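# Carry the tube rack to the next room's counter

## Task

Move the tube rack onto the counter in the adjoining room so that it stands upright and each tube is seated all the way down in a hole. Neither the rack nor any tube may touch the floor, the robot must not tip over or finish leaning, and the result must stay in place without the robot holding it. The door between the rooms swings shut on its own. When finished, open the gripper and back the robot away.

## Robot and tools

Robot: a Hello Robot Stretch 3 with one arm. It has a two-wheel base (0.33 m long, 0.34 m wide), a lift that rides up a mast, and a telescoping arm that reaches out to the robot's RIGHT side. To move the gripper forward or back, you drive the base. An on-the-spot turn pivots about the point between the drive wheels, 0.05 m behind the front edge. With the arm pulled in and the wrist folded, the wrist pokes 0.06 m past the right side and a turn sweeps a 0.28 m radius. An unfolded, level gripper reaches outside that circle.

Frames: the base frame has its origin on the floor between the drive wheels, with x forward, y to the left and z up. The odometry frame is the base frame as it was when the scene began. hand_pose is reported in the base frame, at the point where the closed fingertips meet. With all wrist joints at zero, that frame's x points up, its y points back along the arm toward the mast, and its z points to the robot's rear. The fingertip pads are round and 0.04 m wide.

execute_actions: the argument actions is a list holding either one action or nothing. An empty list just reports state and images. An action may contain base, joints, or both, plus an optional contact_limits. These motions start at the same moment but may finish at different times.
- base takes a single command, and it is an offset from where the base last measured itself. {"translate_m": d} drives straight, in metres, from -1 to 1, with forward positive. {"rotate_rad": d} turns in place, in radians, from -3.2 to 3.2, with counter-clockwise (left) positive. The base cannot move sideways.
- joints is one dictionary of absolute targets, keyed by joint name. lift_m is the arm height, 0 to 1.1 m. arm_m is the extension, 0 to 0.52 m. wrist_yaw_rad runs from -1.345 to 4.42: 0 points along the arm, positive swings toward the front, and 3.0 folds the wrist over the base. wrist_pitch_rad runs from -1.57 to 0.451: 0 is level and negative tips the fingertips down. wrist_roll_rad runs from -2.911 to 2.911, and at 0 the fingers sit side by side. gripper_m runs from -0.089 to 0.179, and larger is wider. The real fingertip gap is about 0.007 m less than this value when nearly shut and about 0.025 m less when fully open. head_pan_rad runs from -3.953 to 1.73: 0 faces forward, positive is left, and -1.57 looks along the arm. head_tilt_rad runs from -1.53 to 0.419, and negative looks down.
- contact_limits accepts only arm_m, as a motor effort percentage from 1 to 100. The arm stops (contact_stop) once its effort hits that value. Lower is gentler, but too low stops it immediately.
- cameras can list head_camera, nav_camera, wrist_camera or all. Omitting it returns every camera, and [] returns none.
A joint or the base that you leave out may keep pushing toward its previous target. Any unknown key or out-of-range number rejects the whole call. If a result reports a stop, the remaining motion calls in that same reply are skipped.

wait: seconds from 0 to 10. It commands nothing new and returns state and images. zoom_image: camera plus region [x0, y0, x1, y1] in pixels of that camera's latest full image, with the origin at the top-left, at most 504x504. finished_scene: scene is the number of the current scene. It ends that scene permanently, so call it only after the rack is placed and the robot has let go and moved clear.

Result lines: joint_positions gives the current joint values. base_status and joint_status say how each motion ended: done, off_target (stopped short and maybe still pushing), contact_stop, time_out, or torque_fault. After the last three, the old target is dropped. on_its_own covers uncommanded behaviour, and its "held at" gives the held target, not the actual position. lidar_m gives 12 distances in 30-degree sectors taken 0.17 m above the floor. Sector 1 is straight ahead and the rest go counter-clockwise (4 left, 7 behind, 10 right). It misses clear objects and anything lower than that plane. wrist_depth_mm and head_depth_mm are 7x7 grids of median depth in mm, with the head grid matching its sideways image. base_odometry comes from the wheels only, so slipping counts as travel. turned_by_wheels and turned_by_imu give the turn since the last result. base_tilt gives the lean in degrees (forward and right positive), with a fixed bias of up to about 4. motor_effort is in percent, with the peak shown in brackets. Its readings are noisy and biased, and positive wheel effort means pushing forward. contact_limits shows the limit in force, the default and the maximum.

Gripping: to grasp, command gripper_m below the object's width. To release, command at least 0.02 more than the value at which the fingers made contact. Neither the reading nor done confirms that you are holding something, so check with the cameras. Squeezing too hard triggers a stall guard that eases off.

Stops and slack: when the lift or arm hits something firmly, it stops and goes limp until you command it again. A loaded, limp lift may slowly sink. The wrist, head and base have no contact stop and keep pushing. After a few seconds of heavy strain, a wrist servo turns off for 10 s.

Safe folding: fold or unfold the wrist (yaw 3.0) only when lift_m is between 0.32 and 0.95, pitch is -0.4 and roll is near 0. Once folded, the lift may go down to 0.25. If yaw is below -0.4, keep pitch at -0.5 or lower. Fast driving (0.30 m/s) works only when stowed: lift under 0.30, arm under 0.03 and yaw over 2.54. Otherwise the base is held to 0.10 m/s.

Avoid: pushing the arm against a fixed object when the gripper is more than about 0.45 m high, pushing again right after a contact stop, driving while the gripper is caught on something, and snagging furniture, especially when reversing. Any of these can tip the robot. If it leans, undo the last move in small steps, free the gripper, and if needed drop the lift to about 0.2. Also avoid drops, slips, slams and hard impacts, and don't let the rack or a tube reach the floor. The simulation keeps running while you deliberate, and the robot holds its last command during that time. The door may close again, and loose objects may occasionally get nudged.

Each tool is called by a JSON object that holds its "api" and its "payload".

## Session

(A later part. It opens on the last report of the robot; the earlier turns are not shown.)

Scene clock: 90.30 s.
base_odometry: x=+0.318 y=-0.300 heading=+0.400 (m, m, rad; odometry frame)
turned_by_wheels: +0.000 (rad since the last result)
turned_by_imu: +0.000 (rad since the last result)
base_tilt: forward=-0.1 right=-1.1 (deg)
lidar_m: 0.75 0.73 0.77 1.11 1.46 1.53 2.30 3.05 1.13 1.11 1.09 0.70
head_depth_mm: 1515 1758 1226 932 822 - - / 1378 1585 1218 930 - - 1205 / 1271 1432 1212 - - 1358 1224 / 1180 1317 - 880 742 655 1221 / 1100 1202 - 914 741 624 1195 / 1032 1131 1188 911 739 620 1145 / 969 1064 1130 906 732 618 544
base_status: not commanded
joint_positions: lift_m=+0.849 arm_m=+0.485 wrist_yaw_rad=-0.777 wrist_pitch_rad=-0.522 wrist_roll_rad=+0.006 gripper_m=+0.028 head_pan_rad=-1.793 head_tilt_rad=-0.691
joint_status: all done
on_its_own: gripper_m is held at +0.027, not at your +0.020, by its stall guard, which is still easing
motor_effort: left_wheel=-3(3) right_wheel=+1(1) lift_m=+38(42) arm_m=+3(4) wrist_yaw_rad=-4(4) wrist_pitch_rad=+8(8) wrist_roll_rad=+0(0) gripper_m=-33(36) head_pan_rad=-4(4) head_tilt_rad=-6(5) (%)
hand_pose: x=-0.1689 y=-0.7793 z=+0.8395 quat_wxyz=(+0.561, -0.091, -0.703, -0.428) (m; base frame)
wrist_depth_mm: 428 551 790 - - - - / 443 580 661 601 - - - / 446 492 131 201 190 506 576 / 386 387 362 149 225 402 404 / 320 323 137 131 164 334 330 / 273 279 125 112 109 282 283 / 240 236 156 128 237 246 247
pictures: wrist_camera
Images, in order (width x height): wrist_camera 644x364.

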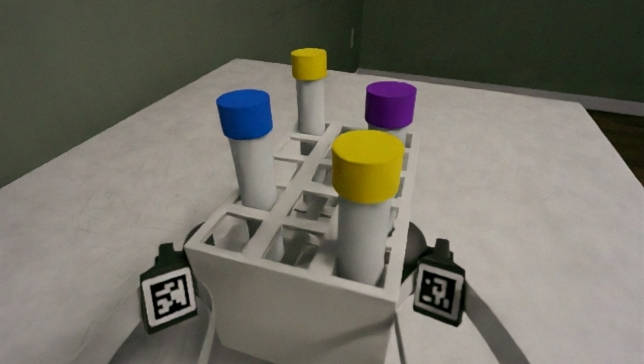

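{"api": "execute_actions", "payload": {"actions": [{"base":{"rotate_rad":0.39},"joints":{"arm_m":0.0,"wrist_yaw_rad":2.4}}], "cameras": ["wrist_camera"]}}

{"api": "execute_actions", "payload": {"actions": [{"base":{"translate_m":-1}}], "cameras": []}}

{"api": "execute_actions", "payload": {"actions": [{"base":{"translate_m":-0.75}}], "cameras": []}}

{"api": "execute_actions", "payload": {"actions": [{"base":{"rotate_rad":-1.57},"joints":{"head_pan_rad":-3.14,"head_tilt_rad":-0.5}}], "cameras": ["nav_camera"]}}

Scene clock: 101.70 s.
base_odometry: x=+0.318 y=-0.300 heading=+0.790 (m, m, rad; odometry frame)
turned_by_wheels: +0.390 (rad since the last result)
turned_by_imu: +0.392 (rad since the last result)
base_tilt: forward=-0.1 right=-1.1 (deg)
lidar_m: 0.73 0.75 0.97 1.45 1.48 1.91 3.06 1.13 1.15 1.09 0.70 0.78
head_depth_mm: 1037 1169 1219 932 751 660 - / 1010 1133 1216 930 750 660 - / 983 1099 1181 922 747 654 - / 961 1068 1151 919 744 639 - / 934 1039 1132 914 741 653 - / 912 1009 1096 911 737 636 - / 888 987 1085 909 735 617 567
base_status: done
joint_positions: lift_m=+0.849 arm_m=+0.001 wrist_yaw_rad=+2.397 wrist_pitch_rad=-0.522 wrist_roll_rad=+0.006 gripper_m=+0.056 head_pan_rad=-1.793 head_tilt_rad=-0.692
joint_status: all done
on_its_own: gripper_m is held at +0.055, not at your +0.020, by its stall guard, which is not easing now
motor_effort: left_wheel=-3(11) right_wheel=+2(7) lift_m=+39(39) arm_m=-4(6) wrist_yaw_rad=+2(8) wrist_pitch_rad=+8(8) wrist_roll_rad=+0(0) gripper_m=-20(20) head_pan_rad=-3(3) head_tilt_rad=-5(6) (%)
hand_pose: x=+0.1211 y=+0.0084 z=+0.8395 quat_wxyz=(+0.418, +0.704, -0.080, +0.568) (m; base frame)
wrist_depth_mm: - - - 814 658 558 482 / - - - 821 688 601 509 / - - 134 199 689 637 539 / - - - 150 743 682 569 / - - 138 131 164 753 613 / - - 126 112 108 791 649 / 935 899 154 128 926 813 693
pictures: wrist_camera
Images, in order (width x height): wrist_camera 644x364.

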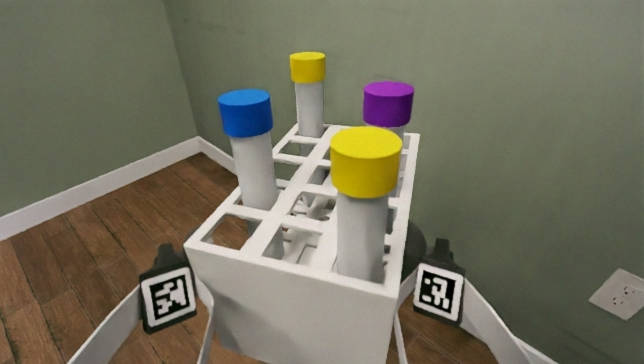

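Scene clock: 113.00 s.
base_odometry: x=-0.386 y=-1.010 heading=+0.790 (m, m, rad; odometry frame)
turned_by_wheels: +0.000 (rad since the last result)
turned_by_imu: -0.003 (rad since the last result)
base_tilt: forward=+0.0 right=-1.1 (deg)
lidar_m: 1.74 1.78 1.45 1.37 1.39 1.81 2.04 1.78 1.23 0.69 1.18 1.45
head_depth_mm: 1112 1247 1436 1668 1708 1501 - / 1084 1207 1386 1610 1710 1501 - / 1050 1177 1336 1548 1696 1488 - / 1028 1147 1297 1487 1645 1457 - / 997 1111 1251 1394 761 653 - / 974 1085 1164 912 738 635 - / 952 1051 1131 904 735 618 1161
base_status: done
joint_positions: lift_m=+0.849 arm_m=+0.001 wrist_yaw_rad=+2.397 wrist_pitch_rad=-0.522 wrist_roll_rad=+0.006 gripper_m=+0.056 head_pan_rad=-1.793 head_tilt_rad=-0.692
joint_status: not commanded
on_its_own: gripper_m is held at +0.055, not at your +0.020, by its stall guard, which is not easing now
motor_effort: left_wheel=-4(10) right_wheel=+2(2) lift_m=+39(39) arm_m=-5(4) wrist_yaw_rad=+3(3) wrist_pitch_rad=+8(8) wrist_roll_rad=+0(0) gripper_m=-20(20) head_pan_rad=-3(3) head_tilt_rad=-5(5) (%)
hand_pose: x=+0.1211 y=+0.0084 z=+0.8395 quat_wxyz=(+0.418, +0.704, -0.080, +0.568) (m; base frame)
wrist_depth_mm: - - - - - - - / - - - - - - - / - - 134 200 - - - / - - - 150 - - - / - - 137 132 164 - - / - - 126 112 108 - - / 917 906 154 128 907 931 951
pictures: none
No camera images: the call's "cameras" was empty. Leave "cameras" out to get every camera's image.

Scene clock: 121.80 s.
base_odometry: x=-0.914 y=-1.542 heading=+0.789 (m, m, rad; odometry frame)
turned_by_wheels: +0.000 (rad since the last result)
turned_by_imu: -0.002 (rad since the last result)
base_tilt: forward=-0.1 right=-1.1 (deg)
lidar_m: 2.49 2.02 1.39 1.38 1.42 1.37 1.29 1.32 1.28 1.21 1.24 1.07
head_depth_mm: 1163 1315 1504 1759 1715 1502 - / 1137 1271 1454 1692 1706 1496 - / 1107 1233 1396 1616 1696 1498 - / 1077 1198 1356 1562 1691 1446 - / 1047 1164 1316 1499 1641 1481 - / 1020 1135 1268 1451 1597 1437 - / 997 1101 1240 1403 1580 1407 1211
base_status: done
joint_positions: lift_m=+0.849 arm_m=+0.001 wrist_yaw_rad=+2.397 wrist_pitch_rad=-0.522 wrist_roll_rad=+0.006 gripper_m=+0.056 head_pan_rad=-1.793 head_tilt_rad=-0.692
joint_status: not commanded
on_its_own: gripper_m is held at +0.055, not at your +0.020, by its stall guard, which is not easing now
motor_effort: left_wheel=-3(12) right_wheel=+2(2) lift_m=+38(38) arm_m=-4(4) wrist_yaw_rad=+2(2) wrist_pitch_rad=+8(8) wrist_roll_rad=+0(0) gripper_m=-21(20) head_pan_rad=-3(3) head_tilt_rad=-5(6) (%)
hand_pose: x=+0.1211 y=+0.0084 z=+0.8395 quat_wxyz=(+0.418, +0.704, -0.080, +0.568) (m; base frame)
wrist_depth_mm: - - - - - - - / - - - - - - - / - - 134 200 - - - / - - - 150 - - - / - - 137 131 164 - - / - - 126 112 108 - - / 925 885 154 128 897 941 930
pictures: none
No camera images: the call's "cameras" was empty. Leave "cameras" out to get every camera's image.

Scene clock: 125.23 s.
base_odometry: x=-0.914 y=-1.542 heading=-0.780 (m, m, rad; odometry frame)
turned_by_wheels: -1.570 (rad since the last result)
turned_by_imu: -1.589 (rad since the last result)
base_tilt: forward=+0.1 right=-1.2 (deg)
lidar_m: 1.21 1.24 1.07 2.49 2.03 1.39 1.38 1.38 1.37 1.29 1.32 1.29
head_depth_mm: 1159 1228 1323 1459 1636 1708 - / 1190 1288 1398 1505 1665 1731 - / 1184 1281 1402 1536 1714 1740 - / 1180 1276 1391 1536 1704 1656 1391 / 1172 1272 1389 1522 1694 1635 1347 / 1166 1262 1380 1515 1671 1628 1344 / 1163 1254 1370 1497 1618 1620 1342
base_status: done
joint_positions: lift_m=+0.849 arm_m=+0.001 wrist_yaw_rad=+2.397 wrist_pitch_rad=-0.522 wrist_roll_rad=+0.006 gripper_m=+0.056 head_pan_rad=-3.133 head_tilt_rad=-0.507
joint_status: all done
on_its_own: gripper_m is held at +0.055, not at your +0.020, by its stall guard, which is not easing now
motor_effort: left_wheel=+3(8) right_wheel=-2(3) lift_m=+39(39) arm_m=-4(4) wrist_yaw_rad=+2(2) wrist_pitch_rad=+8(8) wrist_roll_rad=+0(0) gripper_m=-20(20) head_pan_rad=-4(46) head_tilt_rad=+5(29) (%)
hand_pose: x=+0.1211 y=+0.0084 z=+0.8395 quat_wxyz=(+0.418, +0.704, -0.080, +0.568) (m; base frame)
wrist_depth_mm: - - - - - 917 799 / - - - - - - 860 / - - 134 199 - - 909 / - - - 150 - - 982 / - - 138 131 164 - - / - - 126 112 108 - - / 923 895 154 128 906 924 946
pictures: nav_camera (sideways: a quarter turn counterclockwise sets it upright)
Images, in order (width x height): nav_camera 672x504.

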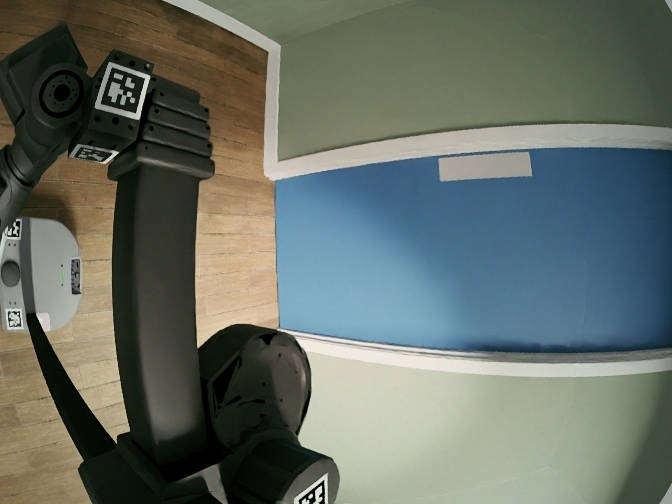

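{"api": "execute_actions", "payload": {"actions": [{"base":{"rotate_rad":0.1}}], "cameras": []}}

{"api": "execute_actions", "payload": {"actions": [{"base":{"translate_m":-1},"joints":{"head_tilt_rad":-0.9}}], "cameras": ["nav_camera"]}}

Scene clock: 129.60 s.
base_odometry: x=-0.914 y=-1.542 heading=-0.681 (m, m, rad; odometry frame)
turned_by_wheels: +0.100 (rad since the last result)
turned_by_imu: +0.100 (rad since the last result)
base_tilt: forward=-0.1 right=-1.1 (deg)
lidar_m: 1.22 1.07 1.09 2.49 1.83 1.38 1.39 1.38 1.33 1.29 1.35 1.25
head_depth_mm: 1161 1252 1349 1459 1595 1677 - / 1161 1262 1371 1515 1662 1753 - / 1170 1269 1383 1519 1689 1743 - / 1184 1272 1384 1525 1687 1646 1389 / 1187 1282 1404 1536 1700 1631 1356 / 1182 1285 1402 1537 1698 1619 1351 / 1156 1248 1344 1475 1638 1617 1336
base_status: done
joint_positions: lift_m=+0.849 arm_m=+0.001 wrist_yaw_rad=+2.397 wrist_pitch_rad=-0.522 wrist_roll_rad=+0.006 gripper_m=+0.056 head_pan_rad=-3.133 head_tilt_rad=-0.507
joint_status: not commanded
on_its_own: gripper_m is held at +0.055, not at your +0.020, by its stall guard, which is not easing now
motor_effort: left_wheel=-4(7) right_wheel=+3(4) lift_m=+39(39) arm_m=-4(4) wrist_yaw_rad=+3(3) wrist_pitch_rad=+8(8) wrist_roll_rad=+0(0) gripper_m=-20(21) head_pan_rad=-4(3) head_tilt_rad=+6(5) (%)
hand_pose: x=+0.1211 y=+0.0084 z=+0.8395 quat_wxyz=(+0.418, +0.704, -0.079, +0.568) (m; base frame)
wrist_depth_mm: - - - - - 939 812 / - - - - - - 856 / - - 134 199 - - 916 / - - - 150 - - 927 / - - 138 131 163 - - / - - 126 112 107 - - / 902 911 154 129 921 925 949
pictures: none
No camera images: the call's "cameras" was empty. Leave "cameras" out to get every camera's image.

Scene clock: 140.90 s.
base_odometry: x=-1.691 y=-0.913 heading=-0.681 (m, m, rad; odometry frame)
turned_by_wheels: +0.000 (rad since the last result)
turned_by_imu: -0.003 (rad since the last result)
base_tilt: forward=+0.0 right=-1.1 (deg)
lidar_m: 2.22 1.93 2.59 1.12 0.53 0.40 0.39 0.40 0.52 1.27 1.32 1.85
head_depth_mm: 317 364 428 - - - - / 319 367 432 - - - 1104 / 321 370 435 - - - - / 323 372 439 520 715 - - / 325 375 442 541 695 - - / 327 377 447 547 704 - 1104 / 329 380 450 552 715 - 1105
base_status: done
joint_positions: lift_m=+0.849 arm_m=+0.001 wrist_yaw_rad=+2.397 wrist_pitch_rad=-0.522 wrist_roll_rad=+0.006 gripper_m=+0.056 head_pan_rad=-3.133 head_tilt_rad=-0.889
joint_status: all done
on_its_own: gripper_m is held at +0.055, not at your +0.020, by its stall guard, which is not easing now
motor_effort: left_wheel=-4(10) right_wheel=+3(2) lift_m=+38(39) arm_m=-4(4) wrist_yaw_rad=+2(3) wrist_pitch_rad=+8(8) wrist_roll_rad=+0(0) gripper_m=-20(20) head_pan_rad=-3(3) head_tilt_rad=-7(43) (%)
hand_pose: x=+0.1211 y=+0.0084 z=+0.8395 quat_wxyz=(+0.418, +0.704, -0.079, +0.568) (m; base frame)
wrist_depth_mm: - - - - - - - / - - - - - - - / - - 134 199 - - - / - - - 150 - - - / - - 138 131 163 - - / - - 126 112 108 - - / 913 899 155 128 907 945 929
pictures: nav_camera (sideways: a quarter turn counterclockwise sets it upright)
Images, in order (width x height): nav_camera 672x504.

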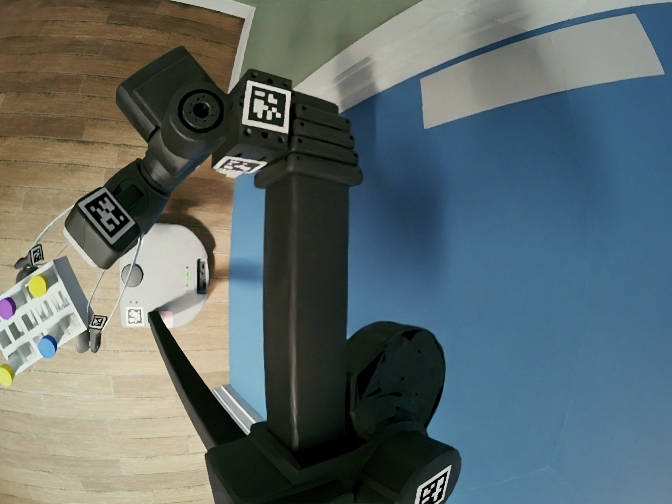

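Centred. Push through.

{"api": "execute_actions", "payload": {"actions": [{"base":{"translate_m":-0.6},"joints":{"head_tilt_rad":-0.6}}], "cameras": ["nav_camera"]}}

Scene clock: 149.63 s.
base_odometry: x=-2.157 y=-0.535 heading=-0.681 (m, m, rad; odometry frame)
turned_by_wheels: +0.000 (rad since the last result)
turned_by_imu: +0.002 (rad since the last result)
base_tilt: forward=-0.2 right=-1.1 (deg)
lidar_m: 2.82 2.49 0.36 0.25 0.24 0.24 0.31 1.72 1.29 0.60 0.43 1.82
head_depth_mm: - - - 293 308 - - / - 290 303 326 352 - - / 298 320 347 379 415 - - / 337 367 404 448 505 602 740 / 396 439 492 561 1735 1425 1218 / 1702 1874 2084 2261 1851 1491 1274 / 1715 1902 2093 2241 1822 1488 1264
base_status: done
joint_positions: lift_m=+0.849 arm_m=+0.001 wrist_yaw_rad=+2.400 wrist_pitch_rad=-0.524 wrist_roll_rad=+0.006 gripper_m=+0.056 head_pan_rad=-3.134 head_tilt_rad=-0.602
joint_status: all done
on_its_own: gripper_m is held at +0.055, not at your +0.020, by its stall guard, which is not easing now
motor_effort: left_wheel=-3(61) right_wheel=-3(37) lift_m=+37(39) arm_m=-4(4) wrist_yaw_rad=-1(2) wrist_pitch_rad=+9(10) wrist_roll_rad=+0(0) gripper_m=-20(21) head_pan_rad=-3(3) head_tilt_rad=+2(33) (%)
hand_pose: x=+0.1205 y=+0.0086 z=+0.8391 quat_wxyz=(+0.418, +0.704, -0.078, +0.568) (m; base frame)
wrist_depth_mm: 306 399 - - - - - / 313 412 579 - - - - / 319 423 135 199 - - - / 328 438 571 151 - - - / 332 443 138 131 162 - - / 341 419 127 112 108 - - / 347 514 152 128 906 940 942
pictures: nav_camera (sideways: a quarter turn counterclockwise sets it upright)
Images, in order (width x height): nav_camera 672x504.

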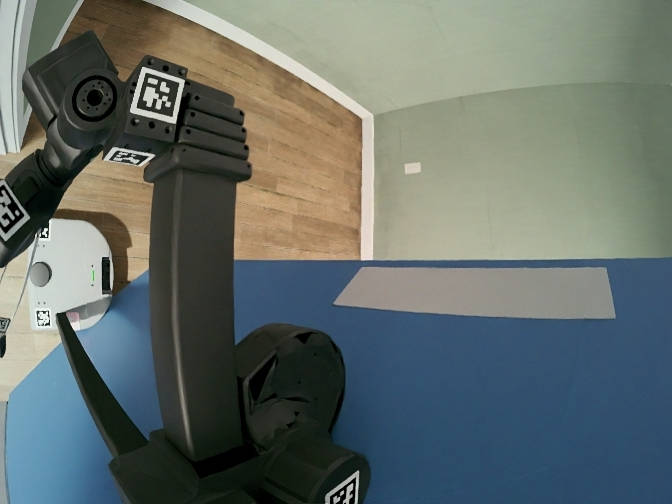

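{"api": "execute_actions", "payload": {"actions": [{"base":{"translate_m":-1},"joints":{"wrist_yaw_rad":1.2,"head_pan_rad":1.5,"head_tilt_rad":-0.4}}], "cameras": ["nav_camera","wrist_camera"]}}

Scene clock: 163.57 s.
base_odometry: x=-2.935 y=+0.094 heading=-0.681 (m, m, rad; odometry frame)
turned_by_wheels: +0.000 (rad since the last result)
turned_by_imu: -0.002 (rad since the last result)
base_tilt: forward=+0.0 right=-1.0 (deg)
lidar_m: 1.18 1.24 1.72 1.94 1.32 0.99 0.96 1.00 1.25 1.22 1.27 1.21
head_depth_mm: 2244 2404 2059 2072 2196 1843 1481 / 2230 2390 2048 2077 2221 1829 1481 / 2223 2375 1980 2053 2196 1836 1476 / 2219 2371 1961 2046 2186 1825 1470 / 2200 2373 1966 2050 2167 1805 1462 / 2198 2354 1966 2032 2174 1803 1446 / 2198 2373 1959 2041 2162 1794 1446
base_status: done
joint_positions: lift_m=+0.849 arm_m=+0.001 wrist_yaw_rad=+1.203 wrist_pitch_rad=-0.524 wrist_roll_rad=+0.006 gripper_m=+0.056 head_pan_rad=+1.493 head_tilt_rad=-0.407
joint_status: all done
on_its_own: gripper_m is held at +0.055, not at your +0.020, by its stall guard, which is not easing now
motor_effort: left_wheel=-1(14) right_wheel=+1(9) lift_m=+37(37) arm_m=-3(3) wrist_yaw_rad=-4(8) wrist_pitch_rad=+9(9) wrist_roll_rad=+0(0) gripper_m=-20(21) head_pan_rad=+4(45) head_tilt_rad=+4(31) (%)
hand_pose: x=+0.1743 y=-0.2217 z=+0.8391 quat_wxyz=(+0.666, +0.538, -0.461, +0.234) (m; base frame)
wrist_depth_mm: 806 851 933 - - - 830 / 872 947 - - - - 855 / 926 - 135 200 - - 898 / - - - 150 - - 907 / - - 138 131 162 - 957 / - - 127 112 108 - 960 / 910 880 153 128 898 932 919
pictures: nav_camera (sideways: a quarter turn counterclockwise sets it upright), wrist_camera
Images, in order (width x height): nav_camera 672x504, wrist_camera 644x364.

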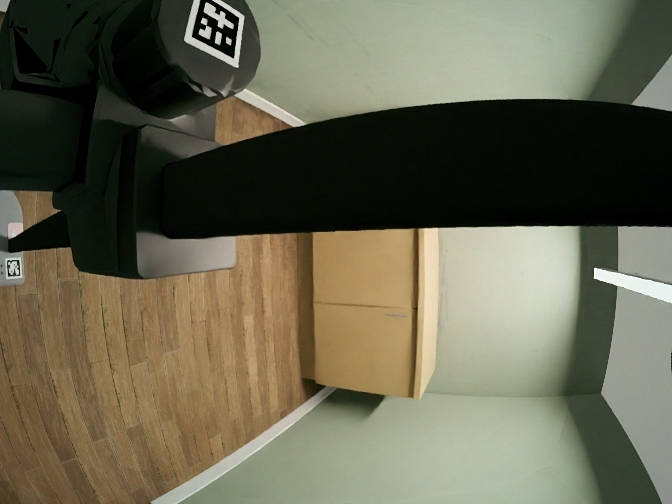

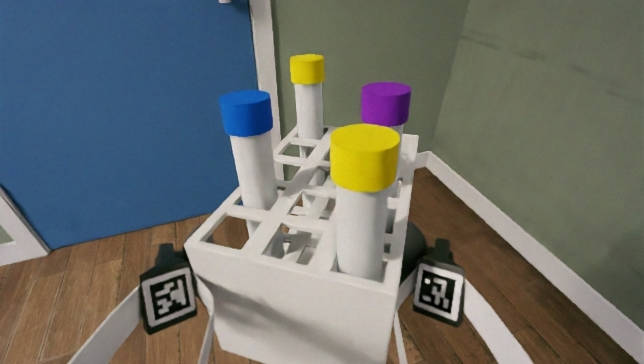

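{"api": "execute_actions", "payload": {"actions": [{"base":{"rotate_rad":1.54},"joints":{"lift_m":1.08,"head_pan_rad":-1.57,"head_tilt_rad":-0.6}}], "cameras": []}}

{"api": "execute_actions", "payload": {"actions": [{"base":{"translate_m":1}}], "cameras": []}}

{"api": "execute_actions", "payload": {"actions": [{"base":{"translate_m":0.5}}], "cameras": []}}

{"api": "execute_actions", "payload": {"actions": [{"base":{"rotate_rad":1.56},"joints":{"wrist_yaw_rad":0}}], "cameras": ["nav_camera","wrist_camera"]}}

Scene clock: 169.83 s.
base_odometry: x=-2.935 y=+0.094 heading=+0.859 (m, m, rad; odometry frame)
turned_by_wheels: +1.540 (rad since the last result)
turned_by_imu: +1.557 (rad since the last result)
base_tilt: forward=-0.2 right=-1.1 (deg)
lidar_m: 1.94 1.36 0.99 0.96 0.99 1.26 1.22 1.26 1.22 1.18 1.22 1.67
head_depth_mm: 952 - - - - - 1294 / 967 - - - - - 1296 / 971 - - - - - 1260 / 983 1083 1198 1332 - - 1217 / 986 1090 1201 1343 - - 1224 / 992 1088 1209 1334 - - 1246 / 993 1092 1185 - - - 1261
base_status: done
joint_positions: lift_m=+1.079 arm_m=+0.001 wrist_yaw_rad=+1.202 wrist_pitch_rad=-0.524 wrist_roll_rad=+0.006 gripper_m=+0.056 head_pan_rad=-1.563 head_tilt_rad=-0.593
joint_status: all done
on_its_own: gripper_m is held at +0.055, not at your +0.020, by its stall guard, which is not easing now
motor_effort: left_wheel=-4(9) right_wheel=+2(5) lift_m=+39(36) arm_m=-4(4) wrist_yaw_rad=-4(4) wrist_pitch_rad=+9(9) wrist_roll_rad=+0(0) gripper_m=-20(20) head_pan_rad=-4(45) head_tilt_rad=-5(29) (%)
hand_pose: x=+0.1743 y=-0.2217 z=+1.0691 quat_wxyz=(+0.666, +0.538, -0.461, +0.234) (m; base frame)
wrist_depth_mm: - - - - - - 769 / - - - - - - 802 / - - 135 199 - - 838 / - - - 150 - - 843 / - - 138 131 162 - 893 / - - 127 112 108 - 920 / - - 153 128 - - 943
pictures: none
No camera images: the call's "cameras" was empty. Leave "cameras" out to get every camera's image.

Scene clock: 181.23 s.
base_odometry: x=-2.281 y=+0.851 heading=+0.859 (m, m, rad; odometry frame)
turned_by_wheels: +0.000 (rad since the last result)
turned_by_imu: -0.002 (rad since the last result)
base_tilt: forward=+0.0 right=-1.2 (deg)
lidar_m: 0.94 0.98 0.99 0.96 0.99 1.36 2.22 1.67 1.22 1.18 1.22 0.97
head_depth_mm: 968 - - - - - 1298 / 971 - - - - - 1293 / 976 - - - - - 1261 / 986 1081 1199 1329 - - 1215 / 986 1085 1201 1347 - - 1231 / 997 1092 1202 1338 - - 1244 / 994 1089 1185 - - - 1258
base_status: done
joint_positions: lift_m=+1.079 arm_m=+0.001 wrist_yaw_rad=+1.202 wrist_pitch_rad=-0.524 wrist_roll_rad=+0.006 gripper_m=+0.056 head_pan_rad=-1.563 head_tilt_rad=-0.593
joint_status: not commanded
on_its_own: gripper_m is held at +0.055, not at your +0.020, by its stall guard, which is not easing now
motor_effort: left_wheel=-4(6) right_wheel=+2(5) lift_m=+39(39) arm_m=-4(3) wrist_yaw_rad=-4(4) wrist_pitch_rad=+9(9) wrist_roll_rad=+0(0) gripper_m=-21(20) head_pan_rad=-4(4) head_tilt_rad=-5(5) (%)
hand_pose: x=+0.1743 y=-0.2217 z=+1.0691 quat_wxyz=(+0.666, +0.538, -0.461, +0.234) (m; base frame)
wrist_depth_mm: - - - - - - 777 / 749 769 836 882 - - 796 / 729 810 135 199 - - 845 / 792 890 938 151 - - 851 / 884 - 138 131 162 - 883 / - - 126 112 108 - 924 / - - 154 129 - - 932
pictures: none
No camera images: the call's "cameras" was empty. Leave "cameras" out to get every camera's image.

Scene clock: 187.63 s.
base_odometry: x=-1.955 y=+1.230 heading=+0.859 (m, m, rad; odometry frame)
turned_by_wheels: +0.000 (rad since the last result)
turned_by_imu: -0.001 (rad since the last result)
base_tilt: forward=-0.1 right=-1.2 (deg)
lidar_m: 0.44 0.45 0.63 0.95 0.99 1.36 2.73 1.67 1.22 1.18 0.61 0.45
head_depth_mm: 967 - - - - - 1295 / 973 - - - - - 1290 / 971 - - - - - 1259 / 986 1084 1194 1331 - - 1219 / 988 1088 1206 1348 - - 1224 / 990 1090 1208 1336 - - 1260 / 994 1093 1195 - - - 1263
base_status: done
joint_positions: lift_m=+1.079 arm_m=+0.001 wrist_yaw_rad=+1.202 wrist_pitch_rad=-0.524 wrist_roll_rad=+0.006 gripper_m=+0.056 head_pan_rad=-1.563 head_tilt_rad=-0.593
joint_status: not commanded
on_its_own: gripper_m is held at +0.055, not at your +0.020, by its stall guard, which is not easing now
motor_effort: left_wheel=-5(6) right_wheel=+2(5) lift_m=+38(39) arm_m=-4(4) wrist_yaw_rad=-4(4) wrist_pitch_rad=+9(9) wrist_roll_rad=+0(0) gripper_m=-21(20) head_pan_rad=-3(3) head_tilt_rad=-5(5) (%)
hand_pose: x=+0.1743 y=-0.2217 z=+1.0691 quat_wxyz=(+0.666, +0.538, -0.461, +0.234) (m; base frame)
wrist_depth_mm: 720 771 851 945 - - 785 / 726 766 780 687 797 925 810 / 563 583 135 199 530 622 781 / 453 456 423 150 519 692 856 / 374 404 138 131 162 855 857 / 416 452 126 113 108 - 921 / 463 563 153 128 - - 950
pictures: none
No camera images: the call's "cameras" was empty. Leave "cameras" out to get every camera's image.

Scene clock: 191.03 s.
base_odometry: x=-1.955 y=+1.230 heading=+2.419 (m, m, rad; odometry frame)
turned_by_wheels: +1.560 (rad since the last result)
turned_by_imu: +1.578 (rad since the last result)
base_tilt: forward=-0.1 right=-1.1 (deg)
lidar_m: 0.96 0.99 1.35 2.72 1.68 1.22 1.18 0.62 0.45 0.44 0.45 0.62
head_depth_mm: 863 - - - - - - / 864 - - - - - - / 867 - - - - - 751 / 877 962 1001 356 - 605 716 / 880 965 996 737 534 607 720 / 884 964 990 704 547 610 726 / 882 972 980 697 544 613 730
base_status: done
joint_positions: lift_m=+1.079 arm_m=+0.001 wrist_yaw_rad=+0.003 wrist_pitch_rad=-0.524 wrist_roll_rad=+0.006 gripper_m=+0.056 head_pan_rad=-1.563 head_tilt_rad=-0.593
joint_status: all done
on_its_own: gripper_m is held at +0.055, not at your +0.020, by its stall guard, which is not easing now
motor_effort: left_wheel=-4(10) right_wheel=+2(5) lift_m=+39(39) arm_m=-4(4) wrist_yaw_rad=-5(6) wrist_pitch_rad=+9(9) wrist_roll_rad=+0(0) gripper_m=-21(21) head_pan_rad=-4(4) head_tilt_rad=-5(5) (%)
hand_pose: x=-0.0208 y=-0.3559 z=+1.0691 quat_wxyz=(+0.681, +0.184, -0.684, -0.183) (m; base frame)
wrist_depth_mm: 708 709 721 722 728 731 737 / 737 755 766 689 751 768 777 / 568 567 135 199 528 588 587 / 444 455 422 151 425 467 474 / 372 376 138 131 162 387 388 / 322 332 126 112 108 327 327 / 376 395 153 129 378 400 404
pictures: nav_camera (sideways: a quarter turn counterclockwise sets it upright), wrist_camera
Images, in order (width x height): nav_camera 672x504, wrist_camera 644x364.

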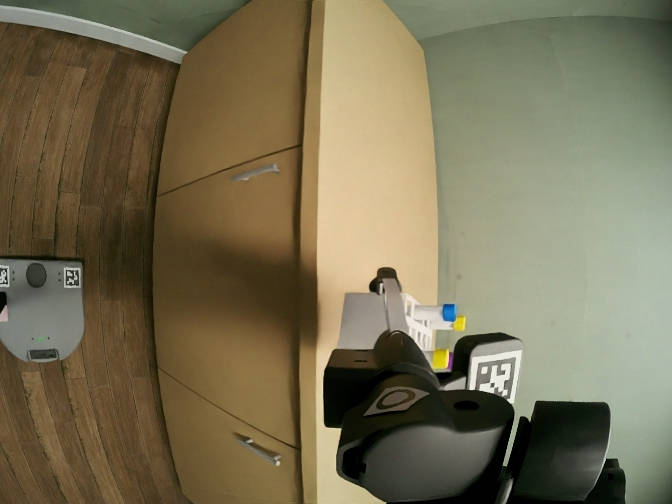

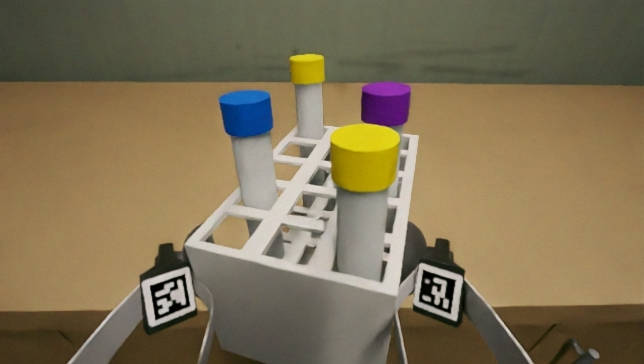

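{"api": "execute_actions", "payload": {"actions": [{"joints":{"arm_m":0.3}}], "cameras": []}}

{"api": "execute_actions", "payload": {"actions": [{"joints":{"lift_m":0.962}}], "cameras": []}}

{"api": "execute_actions", "payload": {"actions": [{"joints":{"gripper_m":0.179}}], "cameras": []}}

{"api": "execute_actions", "payload": {"actions": [{"joints":{"arm_m":0.0,"lift_m":1.0}}], "cameras": ["wrist_camera"]}}

Scene clock: 198.53 s.
base_odometry: x=-1.955 y=+1.230 heading=+2.419 (m, m, rad; odometry frame)
turned_by_wheels: +0.000 (rad since the last result)
turned_by_imu: -0.001 (rad since the last result)
base_tilt: forward=+0.1 right=-1.0 (deg)
lidar_m: 0.95 0.99 1.35 2.73 1.68 1.22 1.18 0.62 0.45 0.44 0.45 0.62
head_depth_mm: - 955 1018 723 559 593 701 / - - 1015 720 557 597 707 / 850 - 688 715 554 601 711 / 877 959 617 710 550 604 716 / 879 970 996 707 549 606 721 / 881 967 984 703 548 610 725 / 884 970 980 701 544 613 730
base_status: not commanded
joint_positions: lift_m=+1.079 arm_m=+0.300 wrist_yaw_rad=+0.002 wrist_pitch_rad=-0.524 wrist_roll_rad=+0.006 gripper_m=+0.056 head_pan_rad=-1.563 head_tilt_rad=-0.593
joint_status: all done
on_its_own: gripper_m is held at +0.055, not at your +0.020, by its stall guard, which is not easing now
motor_effort: left_wheel=-4(4) right_wheel=+2(2) lift_m=+39(39) arm_m=+4(4) wrist_yaw_rad=-3(5) wrist_pitch_rad=+9(9) wrist_roll_rad=+0(0) gripper_m=-20(20) head_pan_rad=-3(4) head_tilt_rad=-5(5) (%)
hand_pose: x=-0.0211 y=-0.6545 z=+1.0691 quat_wxyz=(+0.681, +0.183, -0.685, -0.183) (m; base frame)
wrist_depth_mm: 439 450 451 452 462 466 464 / 488 493 492 484 494 509 519 / 528 538 135 199 525 557 561 / 449 449 422 150 422 469 465 / 374 372 138 131 162 385 387 / 322 331 127 112 108 326 329 / 278 272 153 128 277 287 286
pictures: none
No camera images: the call's "cameras" was empty. Leave "cameras" out to get every camera's image.

Scene clock: 200.43 s.
base_odometry: x=-1.955 y=+1.230 heading=+2.419 (m, m, rad; odometry frame)
turned_by_wheels: +0.000 (rad since the last result)
turned_by_imu: +0.000 (rad since the last result)
base_tilt: forward=+0.0 right=-1.1 (deg)
lidar_m: 0.96 0.99 1.35 2.73 1.68 1.22 1.18 0.62 0.45 0.44 0.45 0.62
head_depth_mm: 873 960 - 693 559 594 703 / 874 945 - 678 557 597 707 / 875 962 - 661 553 600 711 / 880 968 1004 658 551 604 715 / 881 966 998 708 549 606 720 / 884 972 989 705 547 611 725 / 883 969 980 701 544 613 729
base_status: not commanded
joint_positions: lift_m=+0.963 arm_m=+0.300 wrist_yaw_rad=+0.002 wrist_pitch_rad=-0.502 wrist_roll_rad=+0.006 gripper_m=+0.056 head_pan_rad=-1.563 head_tilt_rad=-0.593
joint_status: all done
on_its_own: gripper_m is held at +0.055, not at your +0.020, by its stall guard, which is not easing now
motor_effort: left_wheel=-4(4) right_wheel=+2(3) lift_m=+11(35) arm_m=+4(4) wrist_yaw_rad=-3(3) wrist_pitch_rad=+1(9) wrist_roll_rad=+0(0) gripper_m=-20(20) head_pan_rad=-3(3) head_tilt_rad=-5(5) (%)
hand_pose: x=-0.0211 y=-0.6576 z=+0.9569 quat_wxyz=(+0.683, +0.176, -0.687, -0.176) (m; base frame)
wrist_depth_mm: 441 447 448 453 462 462 464 / 471 474 484 442 493 494 503 / 358 359 134 200 335 371 375 / 280 284 262 149 266 288 291 / 232 233 137 131 147 238 237 / 197 203 126 112 108 201 201 / 171 167 156 129 169 174 174
pictures: none
No camera images: the call's "cameras" was empty. Leave "cameras" out to get every camera's image.

Scene clock: 202.17 s.
base_odometry: x=-1.955 y=+1.230 heading=+2.419 (m, m, rad; odometry frame)
turned_by_wheels: +0.000 (rad since the last result)
turned_by_imu: +0.000 (rad since the last result)
base_tilt: forward=-0.1 right=-1.1 (deg)
lidar_m: 0.95 0.99 1.35 2.72 1.68 1.23 1.18 0.62 0.45 0.44 0.45 0.62
head_depth_mm: 871 961 - 693 558 594 702 / 875 948 - 677 556 596 708 / 881 961 - 662 554 599 711 / 878 966 1002 656 551 603 716 / 879 966 996 705 549 607 720 / 881 971 989 704 547 610 725 / 886 969 979 700 545 613 730
base_status: not commanded
joint_positions: lift_m=+0.963 arm_m=+0.300 wrist_yaw_rad=+0.002 wrist_pitch_rad=-0.512 wrist_roll_rad=+0.006 gripper_m=+0.179 head_pan_rad=-1.563 head_tilt_rad=-0.593
joint_status: all done
motor_effort: left_wheel=-4(4) right_wheel=+2(2) lift_m=+13(13) arm_m=+4(4) wrist_yaw_rad=-3(3) wrist_pitch_rad=+5(5) wrist_roll_rad=+0(0) gripper_m=-1(84) head_pan_rad=-3(3) head_tilt_rad=-5(6) (%)
hand_pose: x=-0.0211 y=-0.6562 z=+0.9547 quat_wxyz=(+0.682, +0.179, -0.686, -0.179) (m; base frame)
wrist_depth_mm: 447 444 453 454 458 462 468 / 467 470 476 452 483 488 497 / 347 350 121 205 135 359 364 / 275 276 256 157 89 284 285 / 226 229 142 134 217 238 234 / - 195 129 113 186 - 199 / - 169 161 129 167 168 173
pictures: none
No camera images: the call's "cameras" was empty. Leave "cameras" out to get every camera's image.

Scene clock: 205.60 s.
base_odometry: x=-1.955 y=+1.230 heading=+2.419 (m, m, rad; odometry frame)
turned_by_wheels: +0.000 (rad since the last result)
turned_by_imu: -0.001 (rad since the last result)
base_tilt: forward=-0.1 right=-1.2 (deg)
lidar_m: 0.96 0.99 1.34 2.73 1.68 1.22 1.18 0.62 0.45 0.44 0.45 0.62
head_depth_mm: 875 959 1010 757 - - - / 876 958 1016 721 - - - / 875 961 1013 689 - - - / 880 961 1001 674 529 - 716 / 881 965 996 707 558 620 720 / 881 971 992 704 563 611 724 / 886 967 981 700 544 613 730
base_status: not commanded
joint_positions: lift_m=+0.999 arm_m=+0.001 wrist_yaw_rad=+0.002 wrist_pitch_rad=-0.513 wrist_roll_rad=+0.006 gripper_m=+0.179 head_pan_rad=-1.563 head_tilt_rad=-0.593
joint_status: all done
motor_effort: left_wheel=-4(4) right_wheel=+2(3) lift_m=+38(42) arm_m=-4(4) wrist_yaw_rad=-3(3) wrist_pitch_rad=+5(4) wrist_roll_rad=+0(0) gripper_m=-1(0) head_pan_rad=-4(3) head_tilt_rad=-5(5) (%)
hand_pose: x=-0.0211 y=-0.3576 z=+0.9915 quat_wxyz=(+0.682, +0.180, -0.686, -0.179) (m; base frame)
wrist_depth_mm: 701 695 711 699 720 729 739 / 573 585 592 384 598 606 617 / 426 427 427 398 436 443 441 / 335 334 337 341 341 345 348 / 276 279 279 279 282 288 284 / - 272 275 277 280 - 324 / - 372 372 380 383 403 379
pictures: wrist_camera
Images, in order (width x height): wrist_camera 644x364.

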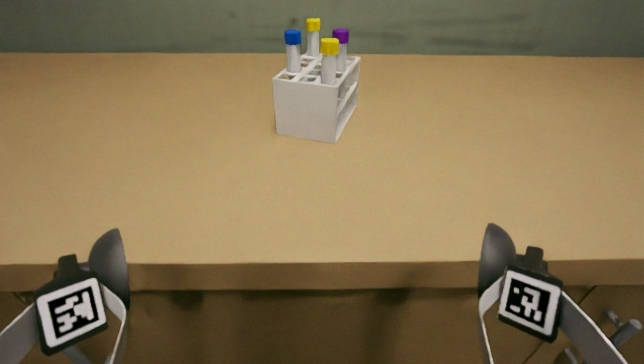

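{"api": "finished_scene", "payload": {"scene": 1}}

The scene is finished: the task was done.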